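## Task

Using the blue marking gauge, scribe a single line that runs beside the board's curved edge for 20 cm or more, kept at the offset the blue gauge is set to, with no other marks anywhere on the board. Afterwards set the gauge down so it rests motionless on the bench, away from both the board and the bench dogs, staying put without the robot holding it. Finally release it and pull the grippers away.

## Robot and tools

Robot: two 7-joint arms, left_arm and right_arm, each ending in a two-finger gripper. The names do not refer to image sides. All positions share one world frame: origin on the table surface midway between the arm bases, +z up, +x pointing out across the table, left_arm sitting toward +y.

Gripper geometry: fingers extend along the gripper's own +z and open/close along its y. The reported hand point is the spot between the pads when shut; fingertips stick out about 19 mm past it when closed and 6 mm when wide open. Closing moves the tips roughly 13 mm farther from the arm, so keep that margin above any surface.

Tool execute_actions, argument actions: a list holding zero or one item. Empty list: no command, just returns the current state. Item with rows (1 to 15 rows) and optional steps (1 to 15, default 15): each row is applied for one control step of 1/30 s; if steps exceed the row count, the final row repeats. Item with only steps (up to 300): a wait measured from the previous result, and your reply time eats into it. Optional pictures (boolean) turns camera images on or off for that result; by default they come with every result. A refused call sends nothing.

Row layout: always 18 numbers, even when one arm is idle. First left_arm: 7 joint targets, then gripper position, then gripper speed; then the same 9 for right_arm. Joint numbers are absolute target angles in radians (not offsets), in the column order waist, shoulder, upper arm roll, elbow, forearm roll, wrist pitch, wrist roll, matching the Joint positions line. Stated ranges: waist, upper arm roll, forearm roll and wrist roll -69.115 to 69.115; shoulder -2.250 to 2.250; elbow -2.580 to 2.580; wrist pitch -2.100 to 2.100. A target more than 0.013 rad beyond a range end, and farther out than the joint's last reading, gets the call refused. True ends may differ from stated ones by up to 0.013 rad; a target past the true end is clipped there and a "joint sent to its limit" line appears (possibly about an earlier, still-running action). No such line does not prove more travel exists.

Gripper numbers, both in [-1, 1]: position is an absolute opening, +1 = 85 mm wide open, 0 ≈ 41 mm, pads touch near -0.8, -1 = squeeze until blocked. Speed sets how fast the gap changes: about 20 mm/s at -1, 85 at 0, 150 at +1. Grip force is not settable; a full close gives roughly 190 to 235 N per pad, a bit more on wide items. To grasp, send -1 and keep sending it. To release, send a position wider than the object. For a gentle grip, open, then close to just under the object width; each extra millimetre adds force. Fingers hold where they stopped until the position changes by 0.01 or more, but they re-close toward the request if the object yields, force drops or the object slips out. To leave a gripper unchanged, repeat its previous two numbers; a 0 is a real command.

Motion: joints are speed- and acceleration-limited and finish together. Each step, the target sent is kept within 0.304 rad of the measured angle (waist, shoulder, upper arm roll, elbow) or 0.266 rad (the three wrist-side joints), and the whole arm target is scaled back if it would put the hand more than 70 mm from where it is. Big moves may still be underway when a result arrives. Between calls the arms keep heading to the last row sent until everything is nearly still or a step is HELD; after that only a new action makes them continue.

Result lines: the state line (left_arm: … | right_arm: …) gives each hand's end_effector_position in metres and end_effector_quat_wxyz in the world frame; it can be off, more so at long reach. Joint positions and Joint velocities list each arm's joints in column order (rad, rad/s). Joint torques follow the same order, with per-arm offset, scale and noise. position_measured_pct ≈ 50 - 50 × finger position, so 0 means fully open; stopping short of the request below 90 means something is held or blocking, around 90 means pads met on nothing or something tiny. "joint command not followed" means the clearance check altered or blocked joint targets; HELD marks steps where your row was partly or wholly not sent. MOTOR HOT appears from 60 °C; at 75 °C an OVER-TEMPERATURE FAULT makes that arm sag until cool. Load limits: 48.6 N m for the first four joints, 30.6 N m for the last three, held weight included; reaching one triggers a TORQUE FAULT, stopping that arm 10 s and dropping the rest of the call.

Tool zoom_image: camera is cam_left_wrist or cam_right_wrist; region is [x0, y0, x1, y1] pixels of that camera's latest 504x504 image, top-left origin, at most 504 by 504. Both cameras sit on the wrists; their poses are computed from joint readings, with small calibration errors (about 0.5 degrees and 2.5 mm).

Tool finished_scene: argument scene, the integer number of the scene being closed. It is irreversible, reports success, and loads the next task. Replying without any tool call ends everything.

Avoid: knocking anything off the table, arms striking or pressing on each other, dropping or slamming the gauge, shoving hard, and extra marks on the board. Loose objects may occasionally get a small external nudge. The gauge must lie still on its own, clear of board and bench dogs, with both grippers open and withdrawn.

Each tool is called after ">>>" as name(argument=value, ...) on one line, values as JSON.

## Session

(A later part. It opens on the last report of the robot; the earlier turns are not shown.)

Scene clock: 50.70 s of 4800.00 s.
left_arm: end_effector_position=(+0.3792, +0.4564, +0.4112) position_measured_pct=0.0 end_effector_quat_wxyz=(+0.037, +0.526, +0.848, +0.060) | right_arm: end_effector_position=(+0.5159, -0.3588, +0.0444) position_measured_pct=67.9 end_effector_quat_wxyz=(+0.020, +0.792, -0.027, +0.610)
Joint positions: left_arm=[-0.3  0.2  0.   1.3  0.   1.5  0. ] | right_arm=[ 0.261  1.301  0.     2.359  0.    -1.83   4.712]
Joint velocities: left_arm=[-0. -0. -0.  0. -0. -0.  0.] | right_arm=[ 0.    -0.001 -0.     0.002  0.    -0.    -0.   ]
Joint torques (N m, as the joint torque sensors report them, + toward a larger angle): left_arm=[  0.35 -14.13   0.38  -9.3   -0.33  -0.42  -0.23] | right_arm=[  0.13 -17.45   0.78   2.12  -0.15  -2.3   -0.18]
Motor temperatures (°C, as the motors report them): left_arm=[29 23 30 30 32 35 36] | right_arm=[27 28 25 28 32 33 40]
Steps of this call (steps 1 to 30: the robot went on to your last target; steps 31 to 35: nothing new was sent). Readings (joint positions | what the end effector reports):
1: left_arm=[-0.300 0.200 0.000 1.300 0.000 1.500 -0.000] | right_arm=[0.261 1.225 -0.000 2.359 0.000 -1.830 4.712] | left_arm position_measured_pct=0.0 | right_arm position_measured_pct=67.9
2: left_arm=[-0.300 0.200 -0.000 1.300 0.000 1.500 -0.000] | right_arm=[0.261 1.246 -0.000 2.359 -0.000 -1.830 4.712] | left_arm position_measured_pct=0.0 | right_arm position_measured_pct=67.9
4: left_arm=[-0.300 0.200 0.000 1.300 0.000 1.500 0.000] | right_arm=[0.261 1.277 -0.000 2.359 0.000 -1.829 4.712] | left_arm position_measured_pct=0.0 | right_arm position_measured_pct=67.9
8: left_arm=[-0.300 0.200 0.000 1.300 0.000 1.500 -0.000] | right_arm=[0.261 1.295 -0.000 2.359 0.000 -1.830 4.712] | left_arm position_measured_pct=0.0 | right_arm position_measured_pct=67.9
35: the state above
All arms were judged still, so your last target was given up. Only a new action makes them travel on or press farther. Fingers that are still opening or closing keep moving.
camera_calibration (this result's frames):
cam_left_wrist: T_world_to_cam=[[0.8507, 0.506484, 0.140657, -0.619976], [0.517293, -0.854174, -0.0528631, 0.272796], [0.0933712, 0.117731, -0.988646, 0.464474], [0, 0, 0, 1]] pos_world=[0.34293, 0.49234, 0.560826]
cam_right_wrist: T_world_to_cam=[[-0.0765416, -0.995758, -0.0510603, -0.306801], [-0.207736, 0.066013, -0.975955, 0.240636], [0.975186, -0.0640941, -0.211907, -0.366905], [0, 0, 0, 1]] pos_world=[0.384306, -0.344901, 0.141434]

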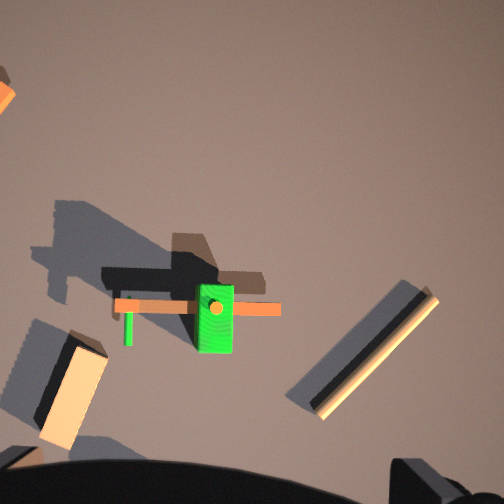

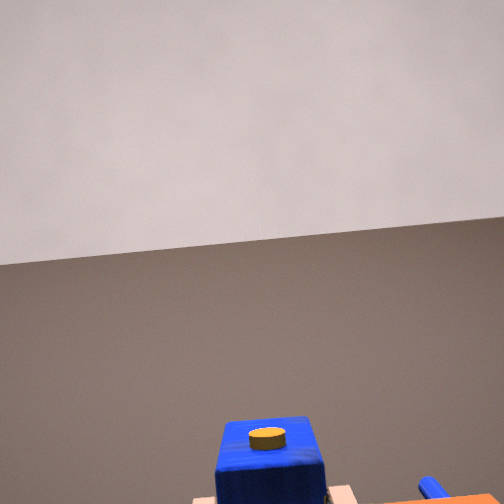

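>>> execute_actions(actions=[{"rows":[[-0.3,0.2,0,1.3,0,1.5,0,1,0,0.261,1.301,0,2.359,0,-1.83,4.712,0.2,-0.5]]}], pictures=false)

>>> execute_actions(actions=[{"rows":[[-0.3,0.2,0,1.3,0,1.5,0,1,0,0.261,0.823,0,2.359,0,-1.83,4.712,0.2,0]]}], pictures=false)

>>> execute_actions(actions=[{"rows":[[-0.3,0.2,0,1.3,0,1.5,0,1,0,0.261,0.823,0,1.244,0,1.075,4.712,0.2,0]]}], pictures=false)

>>> execute_actions(actions=[{"steps":110}])

Scene clock: 55.70 s of 4800.00 s.
left_arm: end_effector_position=(+0.3792, +0.4564, +0.4112) position_measured_pct=0.0 end_effector_quat_wxyz=(+0.037, +0.526, +0.848, +0.060) | right_arm: end_effector_position=(+0.5158, -0.3588, +0.0441) position_measured_pct=45.2 end_effector_quat_wxyz=(+0.020, +0.792, -0.027, +0.609)
Joint positions: left_arm=[-0.3  0.2  0.   1.3  0.   1.5 -0. ] | right_arm=[ 0.261  1.301  0.     2.359 -0.    -1.83   4.712]
Joint velocities: left_arm=[-0.     0.001  0.    -0.    -0.    -0.     0.   ] | right_arm=[ 0.     0.     0.001  0.001 -0.001  0.     0.001]
Joint torques (N m, as the joint torque sensors report them, + toward a larger angle): left_arm=[  0.09 -14.11   0.56  -9.62  -0.26  -0.59   0.28] | right_arm=[  0.05 -18.05   0.8    2.23  -0.25  -2.64  -0.14]
Motor temperatures (°C, as the motors report them): left_arm=[29 23 30 30 32 35 36] | right_arm=[27 28 25 28 32 33 40]
Steps of this call (steps 1 to 90: nothing new was sent; then 1.50 s passed at rest; steps 91 to 105: all 15 steps of this action). Readings (joint positions | what the end effector reports):
91: left_arm=[-0.300 0.200 0.000 1.300 0.000 1.500 -0.000] | right_arm=[0.261 1.301 0.000 2.359 0.000 -1.830 4.712] | left_arm position_measured_pct=0.0 | right_arm position_measured_pct=67.9
92: left_arm=[-0.300 0.200 0.000 1.300 0.000 1.500 0.000] | right_arm=[0.261 1.301 -0.000 2.359 0.000 -1.830 4.712] | left_arm position_measured_pct=0.0 | right_arm position_measured_pct=67.9
94: left_arm=[-0.300 0.200 -0.000 1.300 0.000 1.500 0.000] | right_arm=[0.261 1.301 -0.000 2.359 0.000 -1.830 4.712] | left_arm position_measured_pct=0.0 | right_arm position_measured_pct=65.1
98: left_arm=[-0.300 0.200 -0.000 1.300 0.000 1.500 -0.000] | right_arm=[0.261 1.301 0.000 2.359 -0.000 -1.830 4.712] | left_arm position_measured_pct=0.0 | right_arm position_measured_pct=57.9
105: the state above

Scene clock: 56.20 s of 4800.00 s.
left_arm: end_effector_position=(+0.3792, +0.4564, +0.4112) position_measured_pct=0.0 end_effector_quat_wxyz=(+0.037, +0.526, +0.848, +0.060) | right_arm: end_effector_position=(+0.5625, -0.3619, +0.2192) position_measured_pct=40.1 end_effector_quat_wxyz=(+0.024, +0.691, -0.023, +0.722)
Joint positions: left_arm=[-0.3  0.2 -0.   1.3  0.   1.5  0. ] | right_arm=[ 0.261  0.998 -0.     2.359  0.    -1.83   4.712]
Joint velocities: left_arm=[-0.001  0.     0.     0.    -0.     0.001 -0.002] | right_arm=[ 0.    -0.718  0.001 -0.002  0.    -0.001  0.   ]
Joint torques (N m, as the joint torque sensors report them, + toward a larger angle): left_arm=[ -0.12 -13.89   0.62  -8.81  -0.01  -0.5   -0.08] | right_arm=[ -0.01 -17.88   0.67  -0.08   0.02  -2.78  -0.19]
Motor temperatures (°C, as the motors report them): left_arm=[29 23 30 30 32 35 36] | right_arm=[27 28 25 28 32 33 40]
Steps of this call (steps 1 to 15: all 15 steps of this action). Readings (joint positions | what the end effector reports):
1: left_arm=[-0.300 0.200 0.000 1.300 0.000 1.500 -0.000] | right_arm=[0.261 1.300 -0.000 2.359 -0.000 -1.830 4.712] | left_arm position_measured_pct=0.0 | right_arm position_measured_pct=43.3
2: left_arm=[-0.300 0.200 0.000 1.300 0.000 1.500 0.000] | right_arm=[0.261 1.293 -0.000 2.359 -0.000 -1.829 4.712] | left_arm position_measured_pct=0.0 | right_arm position_measured_pct=41.7
4: left_arm=[-0.300 0.200 0.000 1.300 0.000 1.500 0.000] | right_arm=[0.261 1.263 -0.000 2.360 0.000 -1.828 4.712] | left_arm position_measured_pct=0.0 | right_arm position_measured_pct=40.5
8: left_arm=[-0.300 0.200 0.000 1.300 0.000 1.500 0.000] | right_arm=[0.261 1.166 -0.000 2.359 -0.000 -1.830 4.712] | left_arm position_measured_pct=0.0 | right_arm position_measured_pct=40.1
15: the state above

Scene clock: 56.70 s of 4800.00 s.
left_arm: end_effector_position=(+0.3792, +0.4564, +0.4112) position_measured_pct=0.0 end_effector_quat_wxyz=(+0.037, +0.526, +0.848, +0.060) | right_arm: end_effector_position=(+0.6763, -0.3697, +0.3338) position_measured_pct=40.1 end_effector_quat_wxyz=(+0.026, +0.620, -0.021, +0.784)
Joint positions: left_arm=[-0.3  0.2  0.   1.3  0.   1.5 -0. ] | right_arm=[ 0.261  0.85   0.     1.993 -0.    -1.505  4.712]
Joint velocities: left_arm=[ 0.    -0.001 -0.     0.    -0.     0.     0.   ] | right_arm=[-0.    -0.109 -0.    -1.    -0.001  0.877 -0.   ]
Joint torques (N m, as the joint torque sensors report them, + toward a larger angle): left_arm=[  0.63 -13.62   1.09  -8.83  -0.04  -0.54   0.23] | right_arm=[  0.18 -20.74   0.78  -5.49  -0.2   -2.92  -0.12]
Motor temperatures (°C, as the motors report them): left_arm=[29 23 30 30 32 35 36] | right_arm=[27 28 25 28 32 33 40]
Steps of this call (steps 1 to 15: all 15 steps of this action). Readings (joint positions | what the end effector reports):
1: left_arm=[-0.300 0.200 -0.000 1.300 0.000 1.500 0.000] | right_arm=[0.261 0.975 -0.000 2.358 0.000 -1.829 4.712] | left_arm position_measured_pct=0.0 | right_arm position_measured_pct=40.1
2: left_arm=[-0.300 0.200 0.000 1.300 0.000 1.500 -0.000] | right_arm=[0.261 0.956 0.000 2.355 0.000 -1.826 4.712] | left_arm position_measured_pct=0.0 | right_arm position_measured_pct=40.1
4: left_arm=[-0.300 0.200 -0.000 1.300 -0.000 1.500 0.000] | right_arm=[0.261 0.930 0.000 2.331 -0.000 -1.804 4.712] | left_arm position_measured_pct=0.0 | right_arm position_measured_pct=40.1
8: left_arm=[-0.300 0.200 0.000 1.300 0.000 1.500 0.000] | right_arm=[0.261 0.891 0.000 2.222 -0.000 -1.706 4.712] | left_arm position_measured_pct=0.0 | right_arm position_measured_pct=40.1
15: the state above

Scene clock: 60.37 s of 4800.00 s.
left_arm: end_effector_position=(+0.3792, +0.4564, +0.4112) position_measured_pct=0.0 end_effector_quat_wxyz=(+0.037, +0.526, +0.848, +0.060) | right_arm: end_effector_position=(+0.5499, -0.3611, +0.1100) position_measured_pct=40.1 end_effector_quat_wxyz=(-0.000, +0.999, -0.034, -0.000)
Joint positions: left_arm=[-0.3  0.2  0.   1.3 -0.   1.5 -0. ] | right_arm=[0.261 0.823 0.    1.244 0.    1.075 4.712]
Joint velocities: left_arm=[ 0.001 -0.002 -0.     0.    -0.     0.     0.   ] | right_arm=[ 0.    -0.     0.    -0.002 -0.001  0.    -0.002]
Joint torques (N m, as the joint torque sensors report them, + toward a larger angle): left_arm=[  0.59 -14.27   0.73  -9.4    0.12  -0.61  -0.33] | right_arm=[ -0.17 -22.96   0.7   -7.58  -0.13   0.13  -0.24]
Motor temperatures (°C, as the motors report them): left_arm=[29 23 30 30 32 35 36] | right_arm=[27 28 25 28 32 33 40]
Steps of this call (steps 1 to 90: the robot went on to your last target; steps 91 to 110: nothing new was sent). Readings (joint positions | what the end effector reports):
1: left_arm=[-0.300 0.200 0.000 1.300 0.000 1.500 -0.000] | right_arm=[0.261 0.847 0.000 1.959 -0.000 -1.475 4.712] | left_arm position_measured_pct=0.0 | right_arm position_measured_pct=40.1
2: left_arm=[-0.300 0.200 0.000 1.300 0.000 1.500 0.000] | right_arm=[0.261 0.844 0.000 1.926 -0.000 -1.446 4.712] | left_arm position_measured_pct=0.0 | right_arm position_measured_pct=40.1
4: left_arm=[-0.300 0.200 0.000 1.300 0.000 1.500 -0.000] | right_arm=[0.261 0.839 -0.000 1.858 -0.000 -1.387 4.712] | left_arm position_measured_pct=0.0 | right_arm position_measured_pct=40.1
8: left_arm=[-0.300 0.200 -0.000 1.300 0.000 1.500 0.000] | right_arm=[0.261 0.832 -0.000 1.722 -0.000 -1.267 4.712] | left_arm position_measured_pct=0.0 | right_arm position_measured_pct=40.1
110: the state above
All arms were judged still, so your last target was given up. Only a new action makes them travel on or press farther. Fingers that are still opening or closing keep moving.
camera_calibration (this result's frames):
cam_left_wrist: T_world_to_cam=[[0.8507, 0.506484, 0.140657, -0.619977], [0.517293, -0.854174, -0.0528632, 0.272796], [0.0933713, 0.117732, -0.988646, 0.464474], [0, 0, 0, 1]] pos_world=[0.34293, 0.49234, 0.560826]
cam_right_wrist: T_world_to_cam=[[-0.118973, -0.992889, -0.00417249, -0.28393], [-0.991901, 0.119041, -0.0442894, 0.65967], [0.0444711, -0.00113054, -0.99901, 0.234815], [0, 0, 0, 1]] pos_world=[0.610105, -0.360173, 0.262614]

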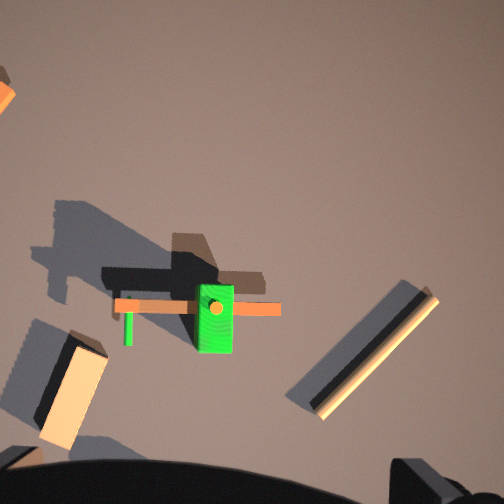

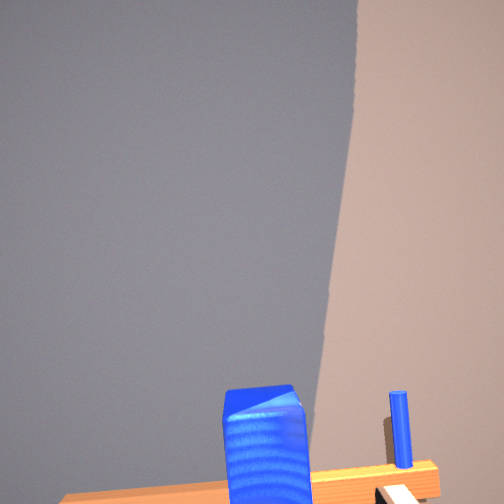

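>>> execute_actions(actions=[{"rows":[[-0.3,0.2,0,1.3,0,1.5,0,1,0,0.256,0.898,0,1.293,0,0.951,4.712,0.2,0]]}], pictures=false)

>>> execute_actions(actions=[{"rows":[[-0.3,0.2,0,1.3,0,1.5,0,1,0,0.256,0.898,0,1.293,0,0.951,4.712,-1,0]]}], pictures=false)

>>> execute_actions(actions=[{"rows":[[-0.3,0.2,0,1.3,0,1.5,0,1,0,0.256,0.7,0,1.3,0,-0.6,4.712,-1,0]]}], pictures=false)

>>> execute_actions(actions=[{"steps":40}], pictures=false)

>>> execute_actions(actions=[{"rows":[[-0.3,0.2,0,1.3,0,1.5,0,1,0,0.256,0.8,0,2.359,0,-1.83,4.712,-1,0]]}], pictures=false)

>>> execute_actions(actions=[{"steps":45}], pictures=false)

>>> execute_actions(actions=[{"rows":[[-0.3,0.2,0,1.3,0,1.5,0,1,0,0.256,1.287,0,2.359,0,-1.83,4.712,-1,0]]}], pictures=false)

>>> execute_actions(actions=[{"steps":35}])

>>> execute_actions(actions=[{"rows":[[-0.3,0.2,0,1.3,0,1.5,0,1,0,0.256,1.287,0,2.359,0,-1.83,4.712,0.2,-0.5]]}], pictures=false)

>>> execute_actions(actions=[{"rows":[[-0.3,0.2,0,1.3,0,1.5,0,1,0,0.256,0.823,0,2.359,0,-1.83,4.712,0.2,0]]}], pictures=false)

>>> execute_actions(actions=[{"rows":[[-0.3,0.2,0,1.3,0,1.5,0,1,0,0.25,0.823,0,1.244,0,1.075,3.14,1,0]]}], pictures=false)

>>> execute_actions(actions=[{"steps":100}])

Scene clock: 66.93 s of 4800.00 s.
left_arm: end_effector_position=(+0.3792, +0.4564, +0.4112) position_measured_pct=0.0 end_effector_quat_wxyz=(+0.037, +0.526, +0.848, +0.060) | right_arm: end_effector_position=(+0.5502, -0.3582, +0.0533) position_measured_pct=40.1 end_effector_quat_wxyz=(+0.000, +1.000, -0.031, -0.000)
Joint positions: left_arm=[-0.3  0.2  0.   1.3  0.   1.5 -0. ] | right_arm=[0.256 0.898 0.    1.293 0.    0.951 4.712]
Joint velocities: left_arm=[ 0.001 -0.001  0.     0.     0.    -0.    -0.   ] | right_arm=[-0.001  0.004 -0.002 -0.001 -0.002 -0.001 -0.   ]
Joint torques (N m, as the joint torque sensors report them, + toward a larger angle): left_arm=[  0.23 -14.32   0.3   -9.39  -0.11  -0.58   0.5 ] | right_arm=[ -0.28 -23.19   0.65  -6.98  -0.12   0.23  -0.17]
Motor temperatures (°C, as the motors report them): left_arm=[29 23 30 30 32 35 36] | right_arm=[27 28 25 28 32 33 40]
Steps of this call (steps 1 to 90: nothing new was sent; then 3.07 s passed at rest; steps 91 to 105: all 15 steps of this action). Readings (joint positions | what the end effector reports):
91: left_arm=[-0.300 0.200 0.000 1.300 0.000 1.500 -0.000] | right_arm=[0.261 0.824 0.000 1.244 0.000 1.074 4.712] | left_arm position_measured_pct=0.0 | right_arm position_measured_pct=40.1
92: left_arm=[-0.300 0.200 -0.000 1.300 0.000 1.500 -0.000] | right_arm=[0.260 0.830 0.000 1.247 0.000 1.065 4.712] | left_arm position_measured_pct=0.0 | right_arm position_measured_pct=40.1
94: left_arm=[-0.300 0.200 -0.000 1.300 0.000 1.500 -0.000] | right_arm=[0.259 0.858 0.000 1.263 0.000 1.022 4.712] | left_arm position_measured_pct=0.0 | right_arm position_measured_pct=40.1
98: left_arm=[-0.300 0.200 0.000 1.300 0.000 1.500 -0.000] | right_arm=[0.256 0.895 -0.000 1.293 -0.000 0.955 4.712] | left_arm position_measured_pct=0.0 | right_arm position_measured_pct=40.1
105: the state above

Scene clock: 67.43 s of 4800.00 s.
left_arm: end_effector_position=(+0.3792, +0.4564, +0.4112) position_measured_pct=0.0 end_effector_quat_wxyz=(+0.037, +0.526, +0.848, +0.060) | right_arm: end_effector_position=(+0.5503, -0.3584, +0.0535) position_measured_pct=67.5 end_effector_quat_wxyz=(+0.000, +1.000, -0.032, +0.000)
Joint positions: left_arm=[-0.3  0.2 -0.   1.3  0.   1.5 -0. ] | right_arm=[0.256 0.897 0.    1.293 0.    0.951 4.712]
Joint velocities: left_arm=[ 0.001  0.     0.     0.    -0.     0.     0.   ] | right_arm=[-0.    -0.    -0.001  0.002 -0.     0.     0.001]
Joint torques (N m, as the joint torque sensors report them, + toward a larger angle): left_arm=[  0.03 -14.47   0.3   -8.98  -0.26  -0.74   0.27] | right_arm=[ -0.19 -22.56   0.5   -6.64  -0.15   0.07  -0.03]
Motor temperatures (°C, as the motors report them): left_arm=[29 23 30 30 32 35 36] | right_arm=[27 28 25 28 32 33 40]
Steps of this call (steps 1 to 15: all 15 steps of this action). Readings (joint positions | what the end effector reports):
1: left_arm=[-0.300 0.200 0.000 1.300 0.000 1.500 -0.000] | right_arm=[0.256 0.898 0.000 1.293 -0.000 0.951 4.712] | left_arm position_measured_pct=0.0 | right_arm position_measured_pct=40.1
2: left_arm=[-0.300 0.200 0.000 1.300 0.000 1.500 0.000] | right_arm=[0.256 0.898 -0.000 1.293 -0.000 0.951 4.712] | left_arm position_measured_pct=0.0 | right_arm position_measured_pct=40.5
4: left_arm=[-0.300 0.200 -0.000 1.300 0.000 1.500 -0.000] | right_arm=[0.256 0.898 -0.000 1.293 -0.000 0.951 4.712] | left_arm position_measured_pct=0.0 | right_arm position_measured_pct=44.8
8: left_arm=[-0.300 0.200 0.000 1.300 0.000 1.500 0.000] | right_arm=[0.256 0.898 0.000 1.293 0.000 0.951 4.712] | left_arm position_measured_pct=0.0 | right_arm position_measured_pct=56.0
15: the state above

Scene clock: 67.93 s of 4800.00 s.
left_arm: end_effector_position=(+0.3792, +0.4564, +0.4112) position_measured_pct=0.0 end_effector_quat_wxyz=(+0.037, +0.526, +0.848, +0.060) | right_arm: end_effector_position=(+0.6960, -0.3674, +0.1980) position_measured_pct=67.5 end_effector_quat_wxyz=(+0.009, +0.959, -0.030, +0.282)
Joint positions: left_arm=[-0.3  0.2  0.   1.3  0.   1.5  0. ] | right_arm=[0.256 0.729 0.    1.299 0.    0.541 4.712]
Joint velocities: left_arm=[-0.     0.001 -0.     0.     0.     0.    -0.001] | right_arm=[-0.    -0.168  0.     0.004  0.    -1.181  0.001]
Joint torques (N m, as the joint torque sensors report them, + toward a larger angle): left_arm=[  0.39 -14.17   0.43  -9.22  -0.03  -0.37   0.22] | right_arm=[ -0.15 -22.42   0.58  -9.41  -0.17  -1.53  -0.34]
Motor temperatures (°C, as the motors report them): left_arm=[29 23 30 30 32 35 36] | right_arm=[27 28 25 28 32 33 40]
Steps of this call (steps 1 to 15: all 15 steps of this action). Readings (joint positions | what the end effector reports):
1: left_arm=[-0.300 0.200 0.000 1.300 0.000 1.500 0.000] | right_arm=[0.256 0.896 0.000 1.293 0.000 0.950 4.712] | left_arm position_measured_pct=0.0 | right_arm position_measured_pct=67.5
2: left_arm=[-0.300 0.200 -0.000 1.300 0.000 1.500 -0.000] | right_arm=[0.256 0.890 0.000 1.295 0.000 0.944 4.712] | left_arm position_measured_pct=0.0 | right_arm position_measured_pct=67.5
4: left_arm=[-0.300 0.200 -0.000 1.300 0.000 1.500 0.000] | right_arm=[0.256 0.862 -0.000 1.298 0.000 0.909 4.712] | left_arm position_measured_pct=0.0 | right_arm position_measured_pct=67.5
8: left_arm=[-0.300 0.200 0.000 1.300 0.000 1.500 0.000] | right_arm=[0.256 0.795 0.000 1.298 0.000 0.791 4.712] | left_arm position_measured_pct=0.0 | right_arm position_measured_pct=67.5
15: the state above

Scene clock: 69.27 s of 4800.00 s.
left_arm: end_effector_position=(+0.3792, +0.4564, +0.4112) position_measured_pct=0.0 end_effector_quat_wxyz=(+0.037, +0.526, +0.848, +0.060) | right_arm: end_effector_position=(+0.8285, -0.3756, +0.5288) position_measured_pct=67.5 end_effector_quat_wxyz=(+0.024, +0.644, -0.020, +0.764)
Joint positions: left_arm=[-0.3  0.2  0.   1.3  0.   1.5 -0. ] | right_arm=[ 0.256  0.7   -0.     1.3    0.    -0.6    4.712]
Joint velocities: left_arm=[ 0.    -0.001  0.     0.    -0.     0.     0.001] | right_arm=[ 0.     0.001 -0.    -0.003  0.    -0.001  0.   ]
Joint torques (N m, as the joint torque sensors report them, + toward a larger angle): left_arm=[  0.26 -14.18   0.66  -9.6   -0.21  -0.54   0.13] | right_arm=[ -0.13 -24.55   0.48 -11.12  -0.13  -2.92  -0.24]
Motor temperatures (°C, as the motors report them): left_arm=[29 23 30 30 32 35 36] | right_arm=[27 28 25 28 32 33 40]
Steps of this call (steps 1 to 40: the robot went on to your last target). Readings (joint positions | what the end effector reports):
1: left_arm=[-0.300 0.200 -0.000 1.300 0.000 1.500 -0.000] | right_arm=[0.256 0.724 0.000 1.299 0.000 0.501 4.712] | left_arm position_measured_pct=0.0 | right_arm position_measured_pct=67.5
2: left_arm=[-0.300 0.200 0.000 1.300 0.000 1.500 -0.000] | right_arm=[0.256 0.720 0.000 1.299 0.000 0.461 4.712] | left_arm position_measured_pct=0.0 | right_arm position_measured_pct=67.5
4: left_arm=[-0.300 0.200 -0.000 1.300 0.000 1.500 -0.000] | right_arm=[0.256 0.713 0.000 1.299 0.000 0.380 4.712] | left_arm position_measured_pct=0.0 | right_arm position_measured_pct=67.5
8: left_arm=[-0.300 0.200 -0.000 1.300 0.000 1.500 0.000] | right_arm=[0.256 0.706 0.000 1.300 0.000 0.217 4.712] | left_arm position_measured_pct=0.0 | right_arm position_measured_pct=67.5
40: the state above

Scene clock: 69.77 s of 4800.00 s.
left_arm: end_effector_position=(+0.3792, +0.4564, +0.4112) position_measured_pct=0.0 end_effector_quat_wxyz=(+0.037, +0.526, +0.848, +0.060) | right_arm: end_effector_position=(+0.7807, -0.3726, +0.3713) position_measured_pct=67.5 end_effector_quat_wxyz=(+0.023, +0.686, -0.022, +0.727)
Joint positions: left_arm=[-0.3  0.2  0.   1.3  0.   1.5 -0. ] | right_arm=[ 0.256  0.773 -0.     1.632  0.    -0.892  4.712]
Joint velocities: left_arm=[-0.    -0.001  0.     0.     0.    -0.    -0.   ] | right_arm=[ 0.     0.105  0.     0.923 -0.001 -0.805  0.001]
Joint torques (N m, as the joint torque sensors report them, + toward a larger angle): left_arm=[  0.75 -13.77   0.38  -9.57  -0.06  -0.6   -0.16] | right_arm=[  0.18 -23.82   0.66  -9.4   -0.18  -2.84  -0.14]
Motor temperatures (°C, as the motors report them): left_arm=[29 23 30 30 32 35 36] | right_arm=[27 28 25 28 32 33 40]
Steps of this call (steps 1 to 15: all 15 steps of this action). Readings (joint positions | what the end effector reports):
1: left_arm=[-0.300 0.200 0.000 1.300 0.000 1.500 -0.000] | right_arm=[0.256 0.701 0.000 1.301 0.000 -0.601 4.712] | left_arm position_measured_pct=0.0 | right_arm position_measured_pct=67.5
2: left_arm=[-0.300 0.200 0.000 1.300 0.000 1.500 -0.000] | right_arm=[0.256 0.702 0.000 1.306 0.000 -0.606 4.712] | left_arm position_measured_pct=0.0 | right_arm position_measured_pct=67.5
4: left_arm=[-0.300 0.200 0.000 1.300 0.000 1.500 0.000] | right_arm=[0.256 0.711 0.000 1.332 0.000 -0.630 4.712] | left_arm position_measured_pct=0.0 | right_arm position_measured_pct=67.5
8: left_arm=[-0.300 0.200 0.000 1.300 0.000 1.500 0.000] | right_arm=[0.256 0.739 0.000 1.432 0.000 -0.717 4.712] | left_arm position_measured_pct=0.0 | right_arm position_measured_pct=67.5
15: the state above

Scene clock: 71.27 s of 4800.00 s.
left_arm: end_effector_position=(+0.3792, +0.4564, +0.4112) position_measured_pct=0.0 end_effector_quat_wxyz=(+0.037, +0.526, +0.848, +0.060) | right_arm: end_effector_position=(+0.5639, -0.3591, +0.3382) position_measured_pct=67.5 end_effector_quat_wxyz=(+0.024, +0.616, -0.019, +0.787)
Joint positions: left_arm=[-0.3  0.2  0.   1.3  0.   1.5 -0. ] | right_arm=[ 0.256  0.8    0.     2.359 -0.    -1.83   4.712]
Joint velocities: left_arm=[-0.001  0.001 -0.     0.    -0.    -0.     0.   ] | right_arm=[-0.    -0.     0.001 -0.001  0.001 -0.    -0.001]
Joint torques (N m, as the joint torque sensors report them, + toward a larger angle): left_arm=[  0.32 -13.81   0.53  -9.95  -0.28  -0.69   0.05] | right_arm=[  0.03 -17.35   0.58  -2.43  -0.06  -2.9   -0.02]
Motor temperatures (°C, as the motors report them): left_arm=[29 23 30 30 32 35 36] | right_arm=[27 28 25 28 32 33 40]
Steps of this call (steps 1 to 45: the robot went on to your last target). Readings (joint positions | what the end effector reports):
1: left_arm=[-0.300 0.200 -0.000 1.300 0.000 1.500 0.000] | right_arm=[0.256 0.776 -0.000 1.663 0.000 -0.919 4.712] | left_arm position_measured_pct=0.0 | right_arm position_measured_pct=67.5
2: left_arm=[-0.300 0.200 -0.000 1.300 0.000 1.500 -0.000] | right_arm=[0.256 0.779 -0.000 1.694 0.000 -0.946 4.712] | left_arm position_measured_pct=0.0 | right_arm position_measured_pct=67.5
4: left_arm=[-0.300 0.200 0.000 1.300 0.000 1.500 -0.000] | right_arm=[0.256 0.784 -0.000 1.759 0.000 -1.003 4.712] | left_arm position_measured_pct=0.0 | right_arm position_measured_pct=67.5
8: left_arm=[-0.300 0.200 -0.000 1.300 0.000 1.500 -0.000] | right_arm=[0.256 0.791 -0.000 1.893 0.000 -1.120 4.712] | left_arm position_measured_pct=0.0 | right_arm position_measured_pct=67.5
45: the state above
All arms were judged still, so your last target was given up. Only a new action makes them travel on or press farther. Fingers that are still opening or closing keep moving.

Scene clock: 71.77 s of 4800.00 s.
left_arm: end_effector_position=(+0.3792, +0.4564, +0.4112) position_measured_pct=0.0 end_effector_quat_wxyz=(+0.037, +0.526, +0.848, +0.060) | right_arm: end_effector_position=(+0.5530, -0.3584, +0.1581) position_measured_pct=67.5 end_effector_quat_wxyz=(+0.021, +0.727, -0.023, +0.686)
Joint positions: left_arm=[-0.3  0.2 -0.   1.3  0.   1.5 -0. ] | right_arm=[ 0.256  1.102  0.     2.358  0.    -1.83   4.712]
Joint velocities: left_arm=[ 0.    -0.    -0.     0.    -0.     0.    -0.001] | right_arm=[-0.     0.715  0.001  0.    -0.     0.002 -0.   ]
Joint torques (N m, as the joint torque sensors report them, + toward a larger angle): left_arm=[  0.41 -14.34   0.69  -9.33  -0.3   -0.4    0.57] | right_arm=[  0.09 -18.28   0.74   0.62   0.03  -2.78  -0.19]
Motor temperatures (°C, as the motors report them): left_arm=[29 23 30 30 32 35 36] | right_arm=[27 28 25 28 32 33 40]
Steps of this call (steps 1 to 15: all 15 steps of this action). Readings (joint positions | what the end effector reports):
1: left_arm=[-0.300 0.200 0.000 1.300 0.000 1.500 -0.000] | right_arm=[0.256 0.801 0.000 2.359 0.000 -1.830 4.712] | left_arm position_measured_pct=0.0 | right_arm position_measured_pct=67.5
2: left_arm=[-0.300 0.200 0.000 1.300 0.000 1.500 -0.000] | right_arm=[0.256 0.808 0.000 2.359 0.000 -1.831 4.712] | left_arm position_measured_pct=0.0 | right_arm position_measured_pct=67.5
4: left_arm=[-0.300 0.200 0.000 1.300 0.000 1.500 0.000] | right_arm=[0.256 0.838 0.000 2.358 -0.000 -1.832 4.712] | left_arm position_measured_pct=0.0 | right_arm position_measured_pct=67.5
8: left_arm=[-0.300 0.200 0.000 1.300 0.000 1.500 0.000] | right_arm=[0.256 0.935 0.000 2.358 0.000 -1.830 4.712] | left_arm position_measured_pct=0.0 | right_arm position_measured_pct=67.5
15: the state above

Scene clock: 72.93 s of 4800.00 s.
left_arm: end_effector_position=(+0.3792, +0.4564, +0.4112) position_measured_pct=0.0 end_effector_quat_wxyz=(+0.037, +0.526, +0.848, +0.060) | right_arm: end_effector_position=(+0.5194, -0.3563, +0.0518) position_measured_pct=67.5 end_effector_quat_wxyz=(+0.019, +0.788, -0.025, +0.615)
Joint positions: left_arm=[-0.3  0.2 -0.   1.3  0.   1.5  0. ] | right_arm=[ 0.256  1.287  0.     2.359 -0.    -1.83   4.712]
Joint velocities: left_arm=[ 0.    -0.002 -0.    -0.    -0.    -0.     0.   ] | right_arm=[ 0.    -0.001  0.     0.     0.001 -0.    -0.001]
Joint torques (N m, as the joint torque sensors report them, + toward a larger angle): left_arm=[  0.   -14.02   0.69  -9.38  -0.23  -0.55   0.27] | right_arm=[ -0.01 -18.33   0.84   1.88  -0.19  -2.86  -0.18]
Motor temperatures (°C, as the motors report them): left_arm=[29 23 30 30 32 35 36] | right_arm=[27 28 25 28 32 33 40]
Steps of this call (steps 1 to 30: the robot went on to your last target; steps 31 to 35: nothing new was sent). Readings (joint positions | what the end effector reports):
1: left_arm=[-0.300 0.200 0.000 1.300 0.000 1.500 -0.000] | right_arm=[0.256 1.126 0.000 2.358 0.000 -1.830 4.712] | left_arm position_measured_pct=0.0 | right_arm position_measured_pct=67.5
2: left_arm=[-0.300 0.200 0.000 1.300 0.000 1.500 -0.000] | right_arm=[0.256 1.149 0.000 2.358 0.000 -1.830 4.712] | left_arm position_measured_pct=0.0 | right_arm position_measured_pct=67.5
4: left_arm=[-0.300 0.200 0.000 1.300 0.000 1.500 -0.000] | right_arm=[0.256 1.197 -0.000 2.359 0.000 -1.830 4.712] | left_arm position_measured_pct=0.0 | right_arm position_measured_pct=67.5
8: left_arm=[-0.300 0.200 0.000 1.300 0.000 1.500 -0.000] | right_arm=[0.256 1.268 -0.000 2.359 0.000 -1.829 4.712] | left_arm position_measured_pct=0.0 | right_arm position_measured_pct=67.5
35: the state above
All arms were judged still, so your last target was given up. Only a new action makes them travel on or press farther. Fingers that are still opening or closing keep moving.
camera_calibration (this result's frames):
cam_left_wrist: T_world_to_cam=[[0.8507, 0.506484, 0.140657, -0.619977], [0.517293, -0.854174, -0.0528632, 0.272796], [0.0933714, 0.117732, -0.988646, 0.464474], [0, 0, 0, 1]] pos_world=[0.34293, 0.49234, 0.560826]
cam_right_wrist: T_world_to_cam=[[-0.0708829, -0.996172, -0.0511571, -0.306705], [-0.195194, 0.0641471, -0.978665, 0.241386], [0.9782, -0.059385, -0.198994, -0.369115], [0, 0, 0, 1]] pos_world=[0.386446, -0.342935, 0.147094]

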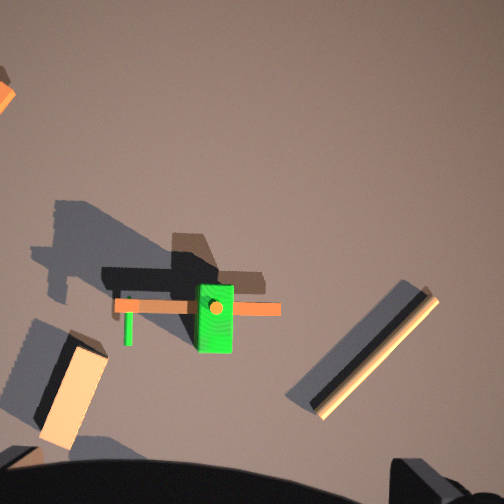

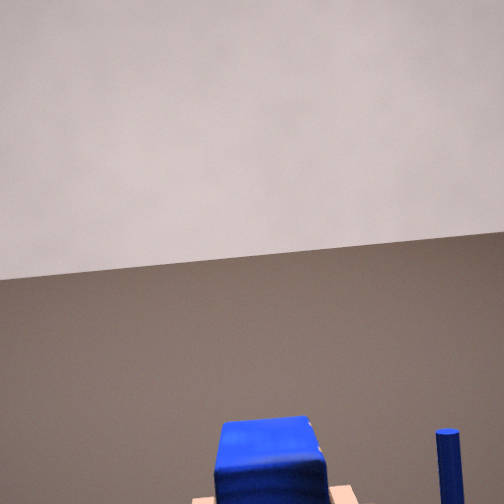

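Scene clock: 73.43 s of 4800.00 s.
left_arm: end_effector_position=(+0.3792, +0.4564, +0.4112) position_measured_pct=0.0 end_effector_quat_wxyz=(+0.037, +0.526, +0.848, +0.060) | right_arm: end_effector_position=(+0.5194, -0.3563, +0.0519) position_measured_pct=44.8 end_effector_quat_wxyz=(+0.019, +0.788, -0.025, +0.615)
Joint positions: left_arm=[-0.3  0.2  0.   1.3  0.   1.5 -0. ] | right_arm=[ 0.256  1.287 -0.     2.359  0.    -1.83   4.712]
Joint velocities: left_arm=[ 0.     0.     0.     0.    -0.    -0.    -0.001] | right_arm=[ 0.     0.     0.    -0.    -0.001 -0.001 -0.002]
Joint torques (N m, as the joint torque sensors report them, + toward a larger angle): left_arm=[  0.16 -14.11   0.63  -9.01  -0.08  -0.6   -0.03] | right_arm=[ -0.08 -17.89   0.87   1.94  -0.13  -2.53  -0.17]
Motor temperatures (°C, as the motors report them): left_arm=[29 23 30 30 32 35 36] | right_arm=[27 28 25 28 32 33 40]
Steps of this call (steps 1 to 15: all 15 steps of this action). Readings (joint positions | what the end effector reports):
1: left_arm=[-0.300 0.200 0.000 1.300 0.000 1.500 0.000] | right_arm=[0.256 1.287 0.000 2.359 0.000 -1.830 4.712] | left_arm position_measured_pct=0.0 | right_arm position_measured_pct=67.5
2: left_arm=[-0.300 0.200 0.000 1.300 0.000 1.500 -0.000] | right_arm=[0.256 1.287 -0.000 2.359 0.000 -1.830 4.712] | left_arm position_measured_pct=0.0 | right_arm position_measured_pct=67.5
4: left_arm=[-0.300 0.200 -0.000 1.300 0.000 1.500 -0.000] | right_arm=[0.256 1.287 0.000 2.359 0.000 -1.830 4.712] | left_arm position_measured_pct=0.0 | right_arm position_measured_pct=64.3
8: left_arm=[-0.300 0.200 -0.000 1.300 0.000 1.500 0.000] | right_arm=[0.256 1.287 -0.000 2.359 -0.000 -1.830 4.712] | left_arm position_measured_pct=0.0 | right_arm position_measured_pct=57.5
15: the state above

Scene clock: 73.93 s of 4800.00 s.
left_arm: end_effector_position=(+0.3792, +0.4564, +0.4112) position_measured_pct=0.0 end_effector_quat_wxyz=(+0.037, +0.526, +0.848, +0.060) | right_arm: end_effector_position=(+0.5636, -0.3590, +0.2276) position_measured_pct=40.1 end_effector_quat_wxyz=(+0.023, +0.686, -0.022, +0.727)
Joint positions: left_arm=[-0.3  0.2  0.   1.3  0.   1.5 -0. ] | right_arm=[ 0.256  0.984 -0.     2.359  0.    -1.83   4.712]
Joint velocities: left_arm=[ 0.    -0.     0.     0.     0.    -0.     0.001] | right_arm=[ 0.    -0.717 -0.    -0.001 -0.    -0.001 -0.001]
Joint torques (N m, as the joint torque sensors report them, + toward a larger angle): left_arm=[  0.18 -13.7    0.63  -9.54  -0.28  -0.6   -0.27] | right_arm=[ -0.12 -18.09   0.64  -0.57  -0.18  -2.64  -0.15]
Motor temperatures (°C, as the motors report them): left_arm=[29 23 30 30 32 35 36] | right_arm=[27 28 25 28 32 33 40]
Steps of this call (steps 1 to 15: all 15 steps of this action). Readings (joint positions | what the end effector reports):
1: left_arm=[-0.300 0.200 0.000 1.300 0.000 1.500 -0.000] | right_arm=[0.256 1.285 -0.000 2.359 -0.000 -1.830 4.712] | left_arm position_measured_pct=0.0 | right_arm position_measured_pct=42.9
2: left_arm=[-0.300 0.200 0.000 1.300 0.000 1.500 -0.000] | right_arm=[0.256 1.279 -0.000 2.359 -0.000 -1.829 4.712] | left_arm position_measured_pct=0.0 | right_arm position_measured_pct=41.7
4: left_arm=[-0.300 0.200 -0.000 1.300 0.000 1.500 -0.000] | right_arm=[0.256 1.249 -0.000 2.360 0.000 -1.828 4.712] | left_arm position_measured_pct=0.0 | right_arm position_measured_pct=40.5
8: left_arm=[-0.300 0.200 0.000 1.300 0.000 1.500 0.000] | right_arm=[0.256 1.152 -0.000 2.359 -0.000 -1.830 4.712] | left_arm position_measured_pct=0.0 | right_arm position_measured_pct=40.1
15: the state above

Scene clock: 74.43 s of 4800.00 s.
left_arm: end_effector_position=(+0.3792, +0.4564, +0.4112) position_measured_pct=0.0 end_effector_quat_wxyz=(+0.037, +0.526, +0.848, +0.060) | right_arm: end_effector_position=(+0.6782, -0.3629, +0.3370) position_measured_pct=3.2 end_effector_quat_wxyz=(-0.106, +0.607, -0.119, +0.778)
Joint positions: left_arm=[-0.3  0.2 -0.   1.3  0.   1.5  0. ] | right_arm=[ 0.251  0.846  0.     1.988  0.    -1.5    4.383]
Joint velocities: left_arm=[-0.001  0.    -0.     0.    -0.001 -0.001  0.   ] | right_arm=[-0.006 -0.095 -0.    -1.011  0.001  0.888 -0.887]
Joint torques (N m, as the joint torque sensors report them, + toward a larger angle): left_arm=[  0.14 -13.82   0.6   -9.92  -0.55  -0.49   0.19] | right_arm=[ -0.29 -20.48   0.57  -5.01  -0.19  -2.53  -0.31]
Motor temperatures (°C, as the motors report them): left_arm=[29 23 30 30 32 35 36] | right_arm=[27 28 25 28 32 33 40]
Steps of this call (steps 1 to 15: all 15 steps of this action). Readings (joint positions | what the end effector reports):
1: left_arm=[-0.300 0.200 0.000 1.300 0.000 1.500 -0.000] | right_arm=[0.256 0.961 -0.000 2.358 0.000 -1.829 4.711] | left_arm position_measured_pct=0.0 | right_arm position_measured_pct=40.1
2: left_arm=[-0.300 0.200 0.000 1.300 0.000 1.500 -0.000] | right_arm=[0.256 0.943 0.000 2.354 -0.000 -1.826 4.707] | left_arm position_measured_pct=0.0 | right_arm position_measured_pct=39.3
4: left_arm=[-0.300 0.200 0.000 1.300 0.000 1.500 0.000] | right_arm=[0.255 0.918 0.000 2.331 -0.000 -1.804 4.685] | left_arm position_measured_pct=0.0 | right_arm position_measured_pct=35.3
8: left_arm=[-0.300 0.200 0.000 1.300 0.000 1.500 -0.000] | right_arm=[0.253 0.883 0.000 2.221 -0.000 -1.705 4.587] | left_arm position_measured_pct=0.0 | right_arm position_measured_pct=23.8
15: the state above

Scene clock: 77.77 s of 4800.00 s.
left_arm: end_effector_position=(+0.3792, +0.4564, +0.4112) position_measured_pct=0.0 end_effector_quat_wxyz=(+0.037, +0.526, +0.848, +0.060) | right_arm: end_effector_position=(+0.5505, -0.3547, +0.1100) position_measured_pct=0.0 end_effector_quat_wxyz=(-0.000, -0.686, +0.727, +0.000)
Joint positions: left_arm=[-0.3  0.2  0.   1.3  0.   1.5  0. ] | right_arm=[0.25  0.823 0.    1.244 0.    1.075 3.14 ]
Joint velocities: left_arm=[-0.001  0.001  0.     0.    -0.     0.     0.001] | right_arm=[-0.    -0.    -0.    -0.001 -0.001  0.    -0.   ]
Joint torques (N m, as the joint torque sensors report them, + toward a larger angle): left_arm=[  0.29 -13.84   0.47  -8.95  -0.14  -0.56  -0.08] | right_arm=[ -0.12 -22.65   0.81  -7.45  -0.08   0.32  -0.11]
Motor temperatures (°C, as the motors report them): left_arm=[29 23 30 30 32 35 36] | right_arm=[27 28 25 28 32 33 40]
Steps of this call (steps 1 to 90: the robot went on to your last target; steps 91 to 100: nothing new was sent). Readings (joint positions | what the end effector reports):
1: left_arm=[-0.300 0.200 -0.000 1.300 0.000 1.500 0.000] | right_arm=[0.251 0.843 -0.000 1.954 0.000 -1.471 4.353] | left_arm position_measured_pct=0.0 | right_arm position_measured_pct=1.6
2: left_arm=[-0.300 0.200 -0.000 1.300 0.000 1.500 0.000] | right_arm=[0.251 0.841 -0.000 1.920 0.000 -1.441 4.323] | left_arm position_measured_pct=0.0 | right_arm position_measured_pct=0.8
4: left_arm=[-0.300 0.200 0.000 1.300 0.000 1.500 -0.000] | right_arm=[0.251 0.837 -0.000 1.852 0.000 -1.381 4.263] | left_arm position_measured_pct=0.0 | right_arm position_measured_pct=0.4
8: left_arm=[-0.300 0.200 0.000 1.300 0.000 1.500 0.000] | right_arm=[0.250 0.831 -0.000 1.715 0.000 -1.260 4.143] | left_arm position_measured_pct=0.0 | right_arm position_measured_pct=0.0
100: the state above
All arms were judged still, so your last target was given up. Only a new action makes them travel on or press farther. Fingers that are still opening or closing keep moving.
camera_calibration (this result's frames):
cam_left_wrist: T_world_to_cam=[[0.8507, 0.506484, 0.140657, -0.619977], [0.517293, -0.854174, -0.0528631, 0.272796], [0.0933713, 0.117731, -0.988646, 0.464474], [0, 0, 0, 1]] pos_world=[0.34293, 0.49234, 0.560826]
cam_right_wrist: T_world_to_cam=[[-0.994008, 0.109239, -0.00379012, 0.595139], [0.109299, 0.993003, -0.0447141, 0.363379], [-0.00112093, -0.0448605, -0.998993, 0.244379], [0, 0, 0, 1]] pos_world=[0.55213, -0.414886, 0.262636]

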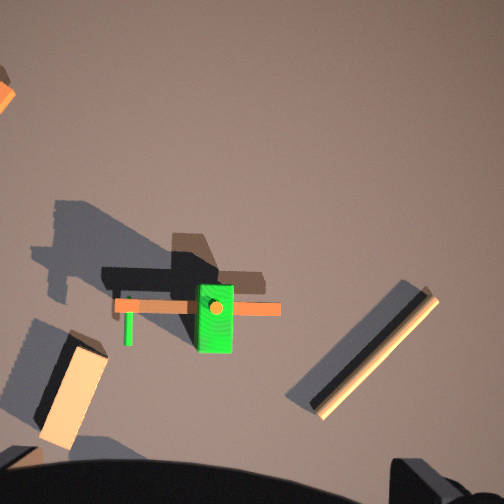

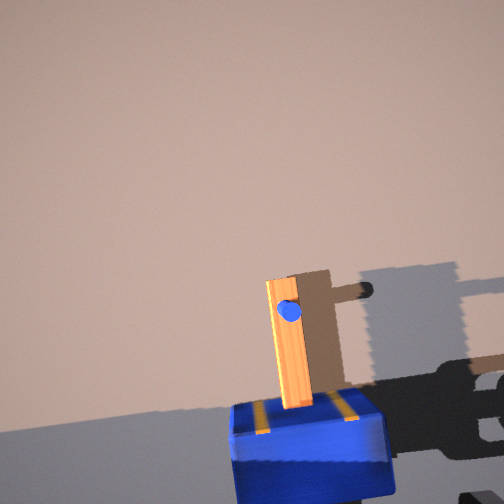

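>>> execute_actions(actions=[{"rows":[[-0.3,0.2,0,1.3,0,1.5,0,1,0,0.253,0.883,0,1.34,0,0.919,3.22,1,0]]}], pictures=false)

>>> execute_actions(actions=[{"rows":[[-0.3,0.2,0,1.3,0,1.5,0,1,0,0.253,0.883,0,1.34,0,0.919,3.22,-1,0.5]]}], pictures=false)

>>> execute_actions(actions=[{"rows":[[-0.3,0.2,0,1.3,0,1.5,0,1,0,0.253,0.5,0,1.6,0,0.919,4.59,-1,0.5]]}], pictures=false)

>>> execute_actions(actions=[{"rows":[[-0.3,0.2,0,1.3,0,1.5,0,1,0,-0.232,0.5,0,1.754,0,0.746,4.59,-1,0.5]]}], pictures=false)

>>> execute_actions(actions=[{"steps":40}], pictures=false)

>>> execute_actions(actions=[{"rows":[[-0.3,0.2,0,1.3,0,1.5,0,1,0,-0.232,0.63,0,1.754,0,0.757,4.59,-1,0.5]]}])

Scene clock: 85.80 s of 4800.00 s.
left_arm: end_effector_position=(+0.3792, +0.4564, +0.4112) position_measured_pct=0.0 end_effector_quat_wxyz=(+0.037, +0.526, +0.848, +0.060) | right_arm: end_effector_position=(+0.5404, -0.3559, +0.0500) position_measured_pct=0.0 end_effector_quat_wxyz=(-0.000, -0.714, +0.700, +0.000)
Joint positions: left_arm=[-0.3  0.2  0.   1.3  0.   1.5  0. ] | right_arm=[0.253 0.883 0.    1.34  0.    0.919 3.22 ]
Joint velocities: left_arm=[ 0.001  0.001 -0.    -0.     0.    -0.     0.001] | right_arm=[ 0.     0.003  0.     0.001 -0.001 -0.    -0.   ]
Joint torques (N m, as the joint torque sensors report them, + toward a larger angle): left_arm=[  0.72 -14.21   0.86  -9.28  -0.27  -0.76  -0.09] | right_arm=[  0.01 -22.69   0.72  -7.01  -0.14   0.34  -0.16]
Motor temperatures (°C, as the motors report them): left_arm=[29 23 30 30 32 35 36] | right_arm=[27 28 25 28 32 33 40]
Steps of this call (steps 1 to 90: nothing new was sent; then 4.53 s passed at rest; steps 91 to 105: all 15 steps of this action). Readings (joint positions | what the end effector reports):
91: left_arm=[-0.300 0.200 -0.000 1.300 0.000 1.500 -0.000] | right_arm=[0.250 0.824 -0.000 1.245 -0.000 1.074 3.141] | left_arm position_measured_pct=0.0 | right_arm position_measured_pct=0.0
92: left_arm=[-0.300 0.200 0.000 1.300 0.000 1.500 0.000] | right_arm=[0.250 0.827 -0.000 1.250 -0.000 1.065 3.145] | left_arm position_measured_pct=0.0 | right_arm position_measured_pct=0.0
94: left_arm=[-0.300 0.200 -0.000 1.300 0.000 1.500 0.000] | right_arm=[0.251 0.844 0.000 1.276 -0.000 1.022 3.167] | left_arm position_measured_pct=0.0 | right_arm position_measured_pct=0.0
98: left_arm=[-0.300 0.200 -0.000 1.300 0.000 1.500 -0.000] | right_arm=[0.253 0.880 -0.000 1.335 0.000 0.928 3.216] | left_arm position_measured_pct=0.0 | right_arm position_measured_pct=0.0
105: the state above

Scene clock: 86.30 s of 4800.00 s.
left_arm: end_effector_position=(+0.3792, +0.4564, +0.4112) position_measured_pct=0.0 end_effector_quat_wxyz=(+0.037, +0.526, +0.848, +0.060) | right_arm: end_effector_position=(+0.5407, -0.3559, +0.0504) position_measured_pct=44.0 end_effector_quat_wxyz=(+0.000, -0.714, +0.700, -0.000)
Joint positions: left_arm=[-0.3  0.2  0.   1.3  0.   1.5 -0. ] | right_arm=[0.253 0.882 0.    1.34  0.    0.919 3.22 ]
Joint velocities: left_arm=[ 0.002  0.002  0.     0.     0.    -0.     0.   ] | right_arm=[ 0.001 -0.001 -0.001  0.003 -0.001  0.     0.   ]
Joint torques (N m, as the joint torque sensors report them, + toward a larger angle): left_arm=[  0.43 -14.01   0.2   -9.13  -0.29  -0.75   0.03] | right_arm=[  0.   -21.9    0.84  -6.53  -0.06   0.21  -0.14]
Motor temperatures (°C, as the motors report them): left_arm=[29 23 30 30 32 35 36] | right_arm=[27 28 25 28 32 33 40]
Steps of this call (steps 1 to 15: all 15 steps of this action). Readings (joint positions | what the end effector reports):
1: left_arm=[-0.300 0.200 -0.000 1.300 0.000 1.500 0.000] | right_arm=[0.253 0.883 0.000 1.340 0.000 0.919 3.220] | left_arm position_measured_pct=0.0 | right_arm position_measured_pct=0.0
2: left_arm=[-0.300 0.200 0.000 1.300 0.000 1.500 0.000] | right_arm=[0.253 0.883 0.000 1.340 0.000 0.919 3.220] | left_arm position_measured_pct=0.0 | right_arm position_measured_pct=0.8
4: left_arm=[-0.300 0.200 0.000 1.300 0.000 1.500 0.000] | right_arm=[0.253 0.883 0.000 1.340 0.000 0.919 3.220] | left_arm position_measured_pct=0.0 | right_arm position_measured_pct=6.3
8: left_arm=[-0.300 0.200 -0.000 1.300 0.000 1.500 -0.000] | right_arm=[0.253 0.883 0.000 1.340 0.000 0.919 3.220] | left_arm position_measured_pct=0.0 | right_arm position_measured_pct=22.2
15: the state above

Scene clock: 86.80 s of 4800.00 s.
left_arm: end_effector_position=(+0.3792, +0.4564, +0.4112) position_measured_pct=0.0 end_effector_quat_wxyz=(+0.037, +0.526, +0.848, +0.060) | right_arm: end_effector_position=(+0.4868, -0.3528, +0.1673) position_measured_pct=44.0 end_effector_quat_wxyz=(-0.025, +0.836, -0.547, +0.043)
Joint positions: left_arm=[-0.3  0.2  0.   1.3  0.   1.5 -0. ] | right_arm=[0.253 0.557 0.    1.565 0.    0.919 3.613]
Joint velocities: left_arm=[-0.    -0.     0.     0.     0.    -0.001 -0.001] | right_arm=[ 0.    -0.394  0.002  0.259 -0.001  0.002  1.216]
Joint torques (N m, as the joint torque sensors report them, + toward a larger angle): left_arm=[  0.35 -13.86   0.63  -9.37  -0.35  -0.55  -0.03] | right_arm=[ -0.27 -16.59   0.71  -7.97  -0.06  -0.21  -0.19]
Motor temperatures (°C, as the motors report them): left_arm=[29 23 30 30 32 35 36] | right_arm=[27 28 25 28 32 33 40]
Steps of this call (steps 1 to 15: all 15 steps of this action). Readings (joint positions | what the end effector reports):
1: left_arm=[-0.300 0.200 0.000 1.300 0.000 1.500 -0.000] | right_arm=[0.253 0.881 0.000 1.341 0.000 0.919 3.221] | left_arm position_measured_pct=0.0 | right_arm position_measured_pct=44.0
2: left_arm=[-0.300 0.200 -0.000 1.300 0.000 1.500 -0.000] | right_arm=[0.253 0.874 -0.000 1.346 0.000 0.919 3.225] | left_arm position_measured_pct=0.0 | right_arm position_measured_pct=44.0
4: left_arm=[-0.300 0.200 -0.000 1.300 0.000 1.500 -0.000] | right_arm=[0.253 0.845 -0.000 1.370 -0.000 0.918 3.248] | left_arm position_measured_pct=0.0 | right_arm position_measured_pct=44.0
8: left_arm=[-0.300 0.200 0.000 1.300 0.000 1.500 -0.000] | right_arm=[0.253 0.730 -0.000 1.455 -0.000 0.919 3.347] | left_arm position_measured_pct=0.0 | right_arm position_measured_pct=44.0
15: the state above

Scene clock: 87.30 s of 4800.00 s.
left_arm: end_effector_position=(+0.3792, +0.4564, +0.4112) position_measured_pct=0.0 end_effector_quat_wxyz=(+0.037, +0.526, +0.848, +0.060) | right_arm: end_effector_position=(+0.4534, -0.1942, +0.1535) position_measured_pct=44.0 end_effector_quat_wxyz=(-0.030, +0.973, -0.220, +0.057)
Joint positions: left_arm=[-0.3  0.2  0.   1.3  0.   1.5  0. ] | right_arm=[-0.066  0.509  0.001  1.711  0.     0.793  4.008]
Joint velocities: left_arm=[ 0.001  0.002  0.    -0.     0.     0.001 -0.001] | right_arm=[-0.801 -0.043 -0.004  0.204 -0.001 -0.228  0.993]
Joint torques (N m, as the joint torque sensors report them, + toward a larger angle): left_arm=[  0.14 -14.23   0.73  -9.46  -0.19  -0.57   0.26] | right_arm=[ -0.27 -18.05   0.05  -7.31  -0.31  -0.14  -0.72]
Motor temperatures (°C, as the motors report them): left_arm=[29 23 30 30 32 35 36] | right_arm=[27 28 25 28 32 33 40]
Steps of this call (steps 1 to 15: all 15 steps of this action). Readings (joint positions | what the end effector reports):
1: left_arm=[-0.300 0.200 0.000 1.300 0.000 1.500 -0.000] | right_arm=[0.252 0.545 0.000 1.574 0.000 0.919 3.654] | left_arm position_measured_pct=0.0 | right_arm position_measured_pct=44.0
2: left_arm=[-0.300 0.200 0.000 1.300 0.000 1.500 -0.000] | right_arm=[0.247 0.536 0.001 1.584 0.001 0.917 3.693] | left_arm position_measured_pct=0.0 | right_arm position_measured_pct=44.0
4: left_arm=[-0.300 0.200 0.000 1.300 -0.000 1.500 0.000] | right_arm=[0.221 0.528 0.004 1.611 0.001 0.904 3.747] | left_arm position_measured_pct=0.0 | right_arm position_measured_pct=44.0
8: left_arm=[-0.300 0.200 -0.000 1.300 0.000 1.500 -0.000] | right_arm=[0.120 0.520 0.001 1.657 0.000 0.853 3.831] | left_arm position_measured_pct=0.0 | right_arm position_measured_pct=44.0
15: the state above

Scene clock: 88.63 s of 4800.00 s.
left_arm: end_effector_position=(+0.3792, +0.4564, +0.4112) position_measured_pct=0.0 end_effector_quat_wxyz=(+0.037, +0.526, +0.848, +0.060) | right_arm: end_effector_position=(+0.4241, -0.1175, +0.1474) position_measured_pct=44.0 end_effector_quat_wxyz=(-0.019, +0.986, +0.151, +0.068)
Joint positions: left_arm=[-0.3  0.2 -0.   1.3  0.   1.5 -0. ] | right_arm=[-0.232  0.5   -0.     1.754 -0.     0.746  4.59 ]
Joint velocities: left_arm=[-0.    -0.     0.    -0.    -0.    -0.001 -0.   ] | right_arm=[-0.     0.    -0.001  0.001  0.    -0.     0.001]
Joint torques (N m, as the joint torque sensors report them, + toward a larger angle): left_arm=[  0.25 -14.2    0.31  -9.13  -0.04  -0.3    0.16] | right_arm=[  0.04 -17.33   0.4   -7.25  -0.17  -0.18  -0.08]
Motor temperatures (°C, as the motors report them): left_arm=[29 23 30 30 32 35 36] | right_arm=[27 28 25 28 32 33 40]
Steps of this call (steps 1 to 40: the robot went on to your last target). Readings (joint positions | what the end effector reports):
1: left_arm=[-0.300 0.200 0.000 1.300 0.000 1.500 -0.000] | right_arm=[-0.093 0.508 0.001 1.718 0.000 0.785 4.044] | left_arm position_measured_pct=0.0 | right_arm position_measured_pct=44.0
2: left_arm=[-0.300 0.200 0.000 1.300 0.000 1.500 -0.000] | right_arm=[-0.118 0.506 -0.000 1.724 -0.000 0.778 4.083] | left_arm position_measured_pct=0.0 | right_arm position_measured_pct=44.0
4: left_arm=[-0.300 0.200 -0.000 1.300 0.000 1.500 -0.000] | right_arm=[-0.157 0.504 -0.002 1.735 -0.001 0.766 4.165] | left_arm position_measured_pct=0.0 | right_arm position_measured_pct=44.0
8: left_arm=[-0.300 0.200 0.000 1.300 0.000 1.500 0.000] | right_arm=[-0.201 0.502 -0.001 1.747 -0.000 0.753 4.327] | left_arm position_measured_pct=0.0 | right_arm position_measured_pct=44.0
40: the state above

Scene clock: 89.13 s of 4800.00 s.
left_arm: end_effector_position=(+0.3792, +0.4564, +0.4112) position_measured_pct=0.0 end_effector_quat_wxyz=(+0.037, +0.526, +0.848, +0.060) | right_arm: end_effector_position=(+0.4013, -0.1278, +0.0859) position_measured_pct=44.0 end_effector_quat_wxyz=(-0.000, +0.989, +0.151, +0.001)
Joint positions: left_arm=[-0.3  0.2  0.   1.3  0.   1.5 -0. ] | right_arm=[-0.232  0.628  0.     1.754  0.     0.757  4.59 ]
Joint velocities: left_arm=[ 0.    -0.001 -0.     0.    -0.     0.     0.001] | right_arm=[ 0.     0.016 -0.001 -0.001  0.001 -0.001  0.001]
Joint torques (N m, as the joint torque sensors report them, + toward a larger angle): left_arm=[  0.29 -14.08   0.74  -9.12  -0.28  -0.72   0.07] | right_arm=[  0.09 -18.29   0.59  -6.04  -0.12   0.27  -0.18]
Motor temperatures (°C, as the motors report them): left_arm=[29 23 30 30 32 35 36] | right_arm=[27 28 25 28 32 33 40]
Steps of this call (steps 1 to 15: all 15 steps of this action). Readings (joint positions | what the end effector reports):
1: left_arm=[-0.300 0.200 0.000 1.300 0.000 1.500 -0.000] | right_arm=[-0.232 0.501 0.000 1.754 -0.000 0.746 4.590] | left_arm position_measured_pct=0.0 | right_arm position_measured_pct=44.0
2: left_arm=[-0.300 0.200 -0.000 1.300 0.000 1.500 -0.000] | right_arm=[-0.232 0.508 0.000 1.753 0.000 0.746 4.590] | left_arm position_measured_pct=0.0 | right_arm position_measured_pct=44.0
4: left_arm=[-0.300 0.200 -0.000 1.300 0.000 1.500 0.000] | right_arm=[-0.232 0.538 0.000 1.752 0.000 0.748 4.590] | left_arm position_measured_pct=0.0 | right_arm position_measured_pct=44.0
8: left_arm=[-0.300 0.200 0.000 1.300 0.000 1.500 -0.000] | right_arm=[-0.232 0.613 -0.000 1.755 -0.000 0.756 4.590] | left_arm position_measured_pct=0.0 | right_arm position_measured_pct=44.0
15: the state above
camera_calibration (this result's frames):
cam_left_wrist: T_world_to_cam=[[0.8507, 0.506484, 0.140657, -0.619977], [0.517293, -0.854174, -0.052863, 0.272796], [0.0933715, 0.117731, -0.988646, 0.464474], [0, 0, 0, 1]] pos_world=[0.34293, 0.49234, 0.560826]
cam_right_wrist: T_world_to_cam=[[0.249111, -0.968464, -0.00456745, -0.214621], [-0.967465, -0.248633, -0.0468362, 0.426864], [0.0442236, 0.0160863, -0.998892, 0.219906], [0, 0, 0, 1]] pos_world=[0.456715, -0.105258, 0.238675]

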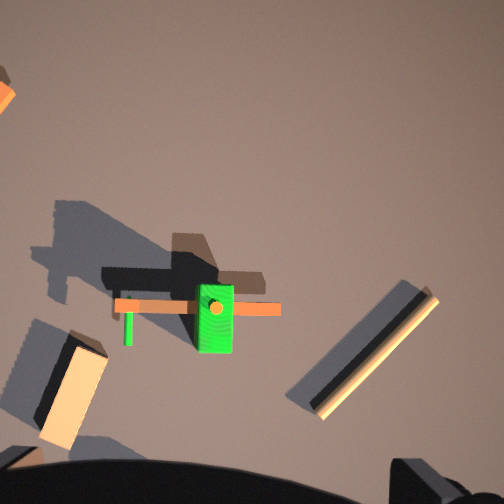

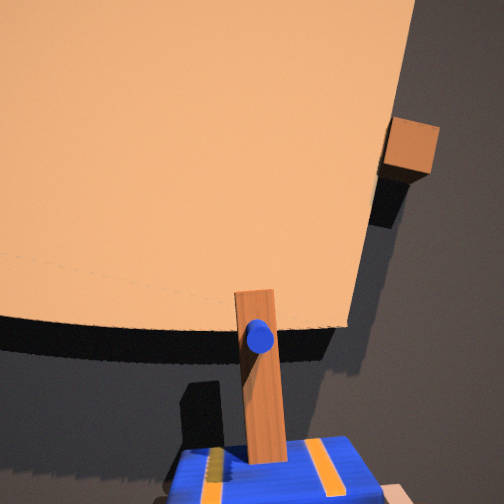

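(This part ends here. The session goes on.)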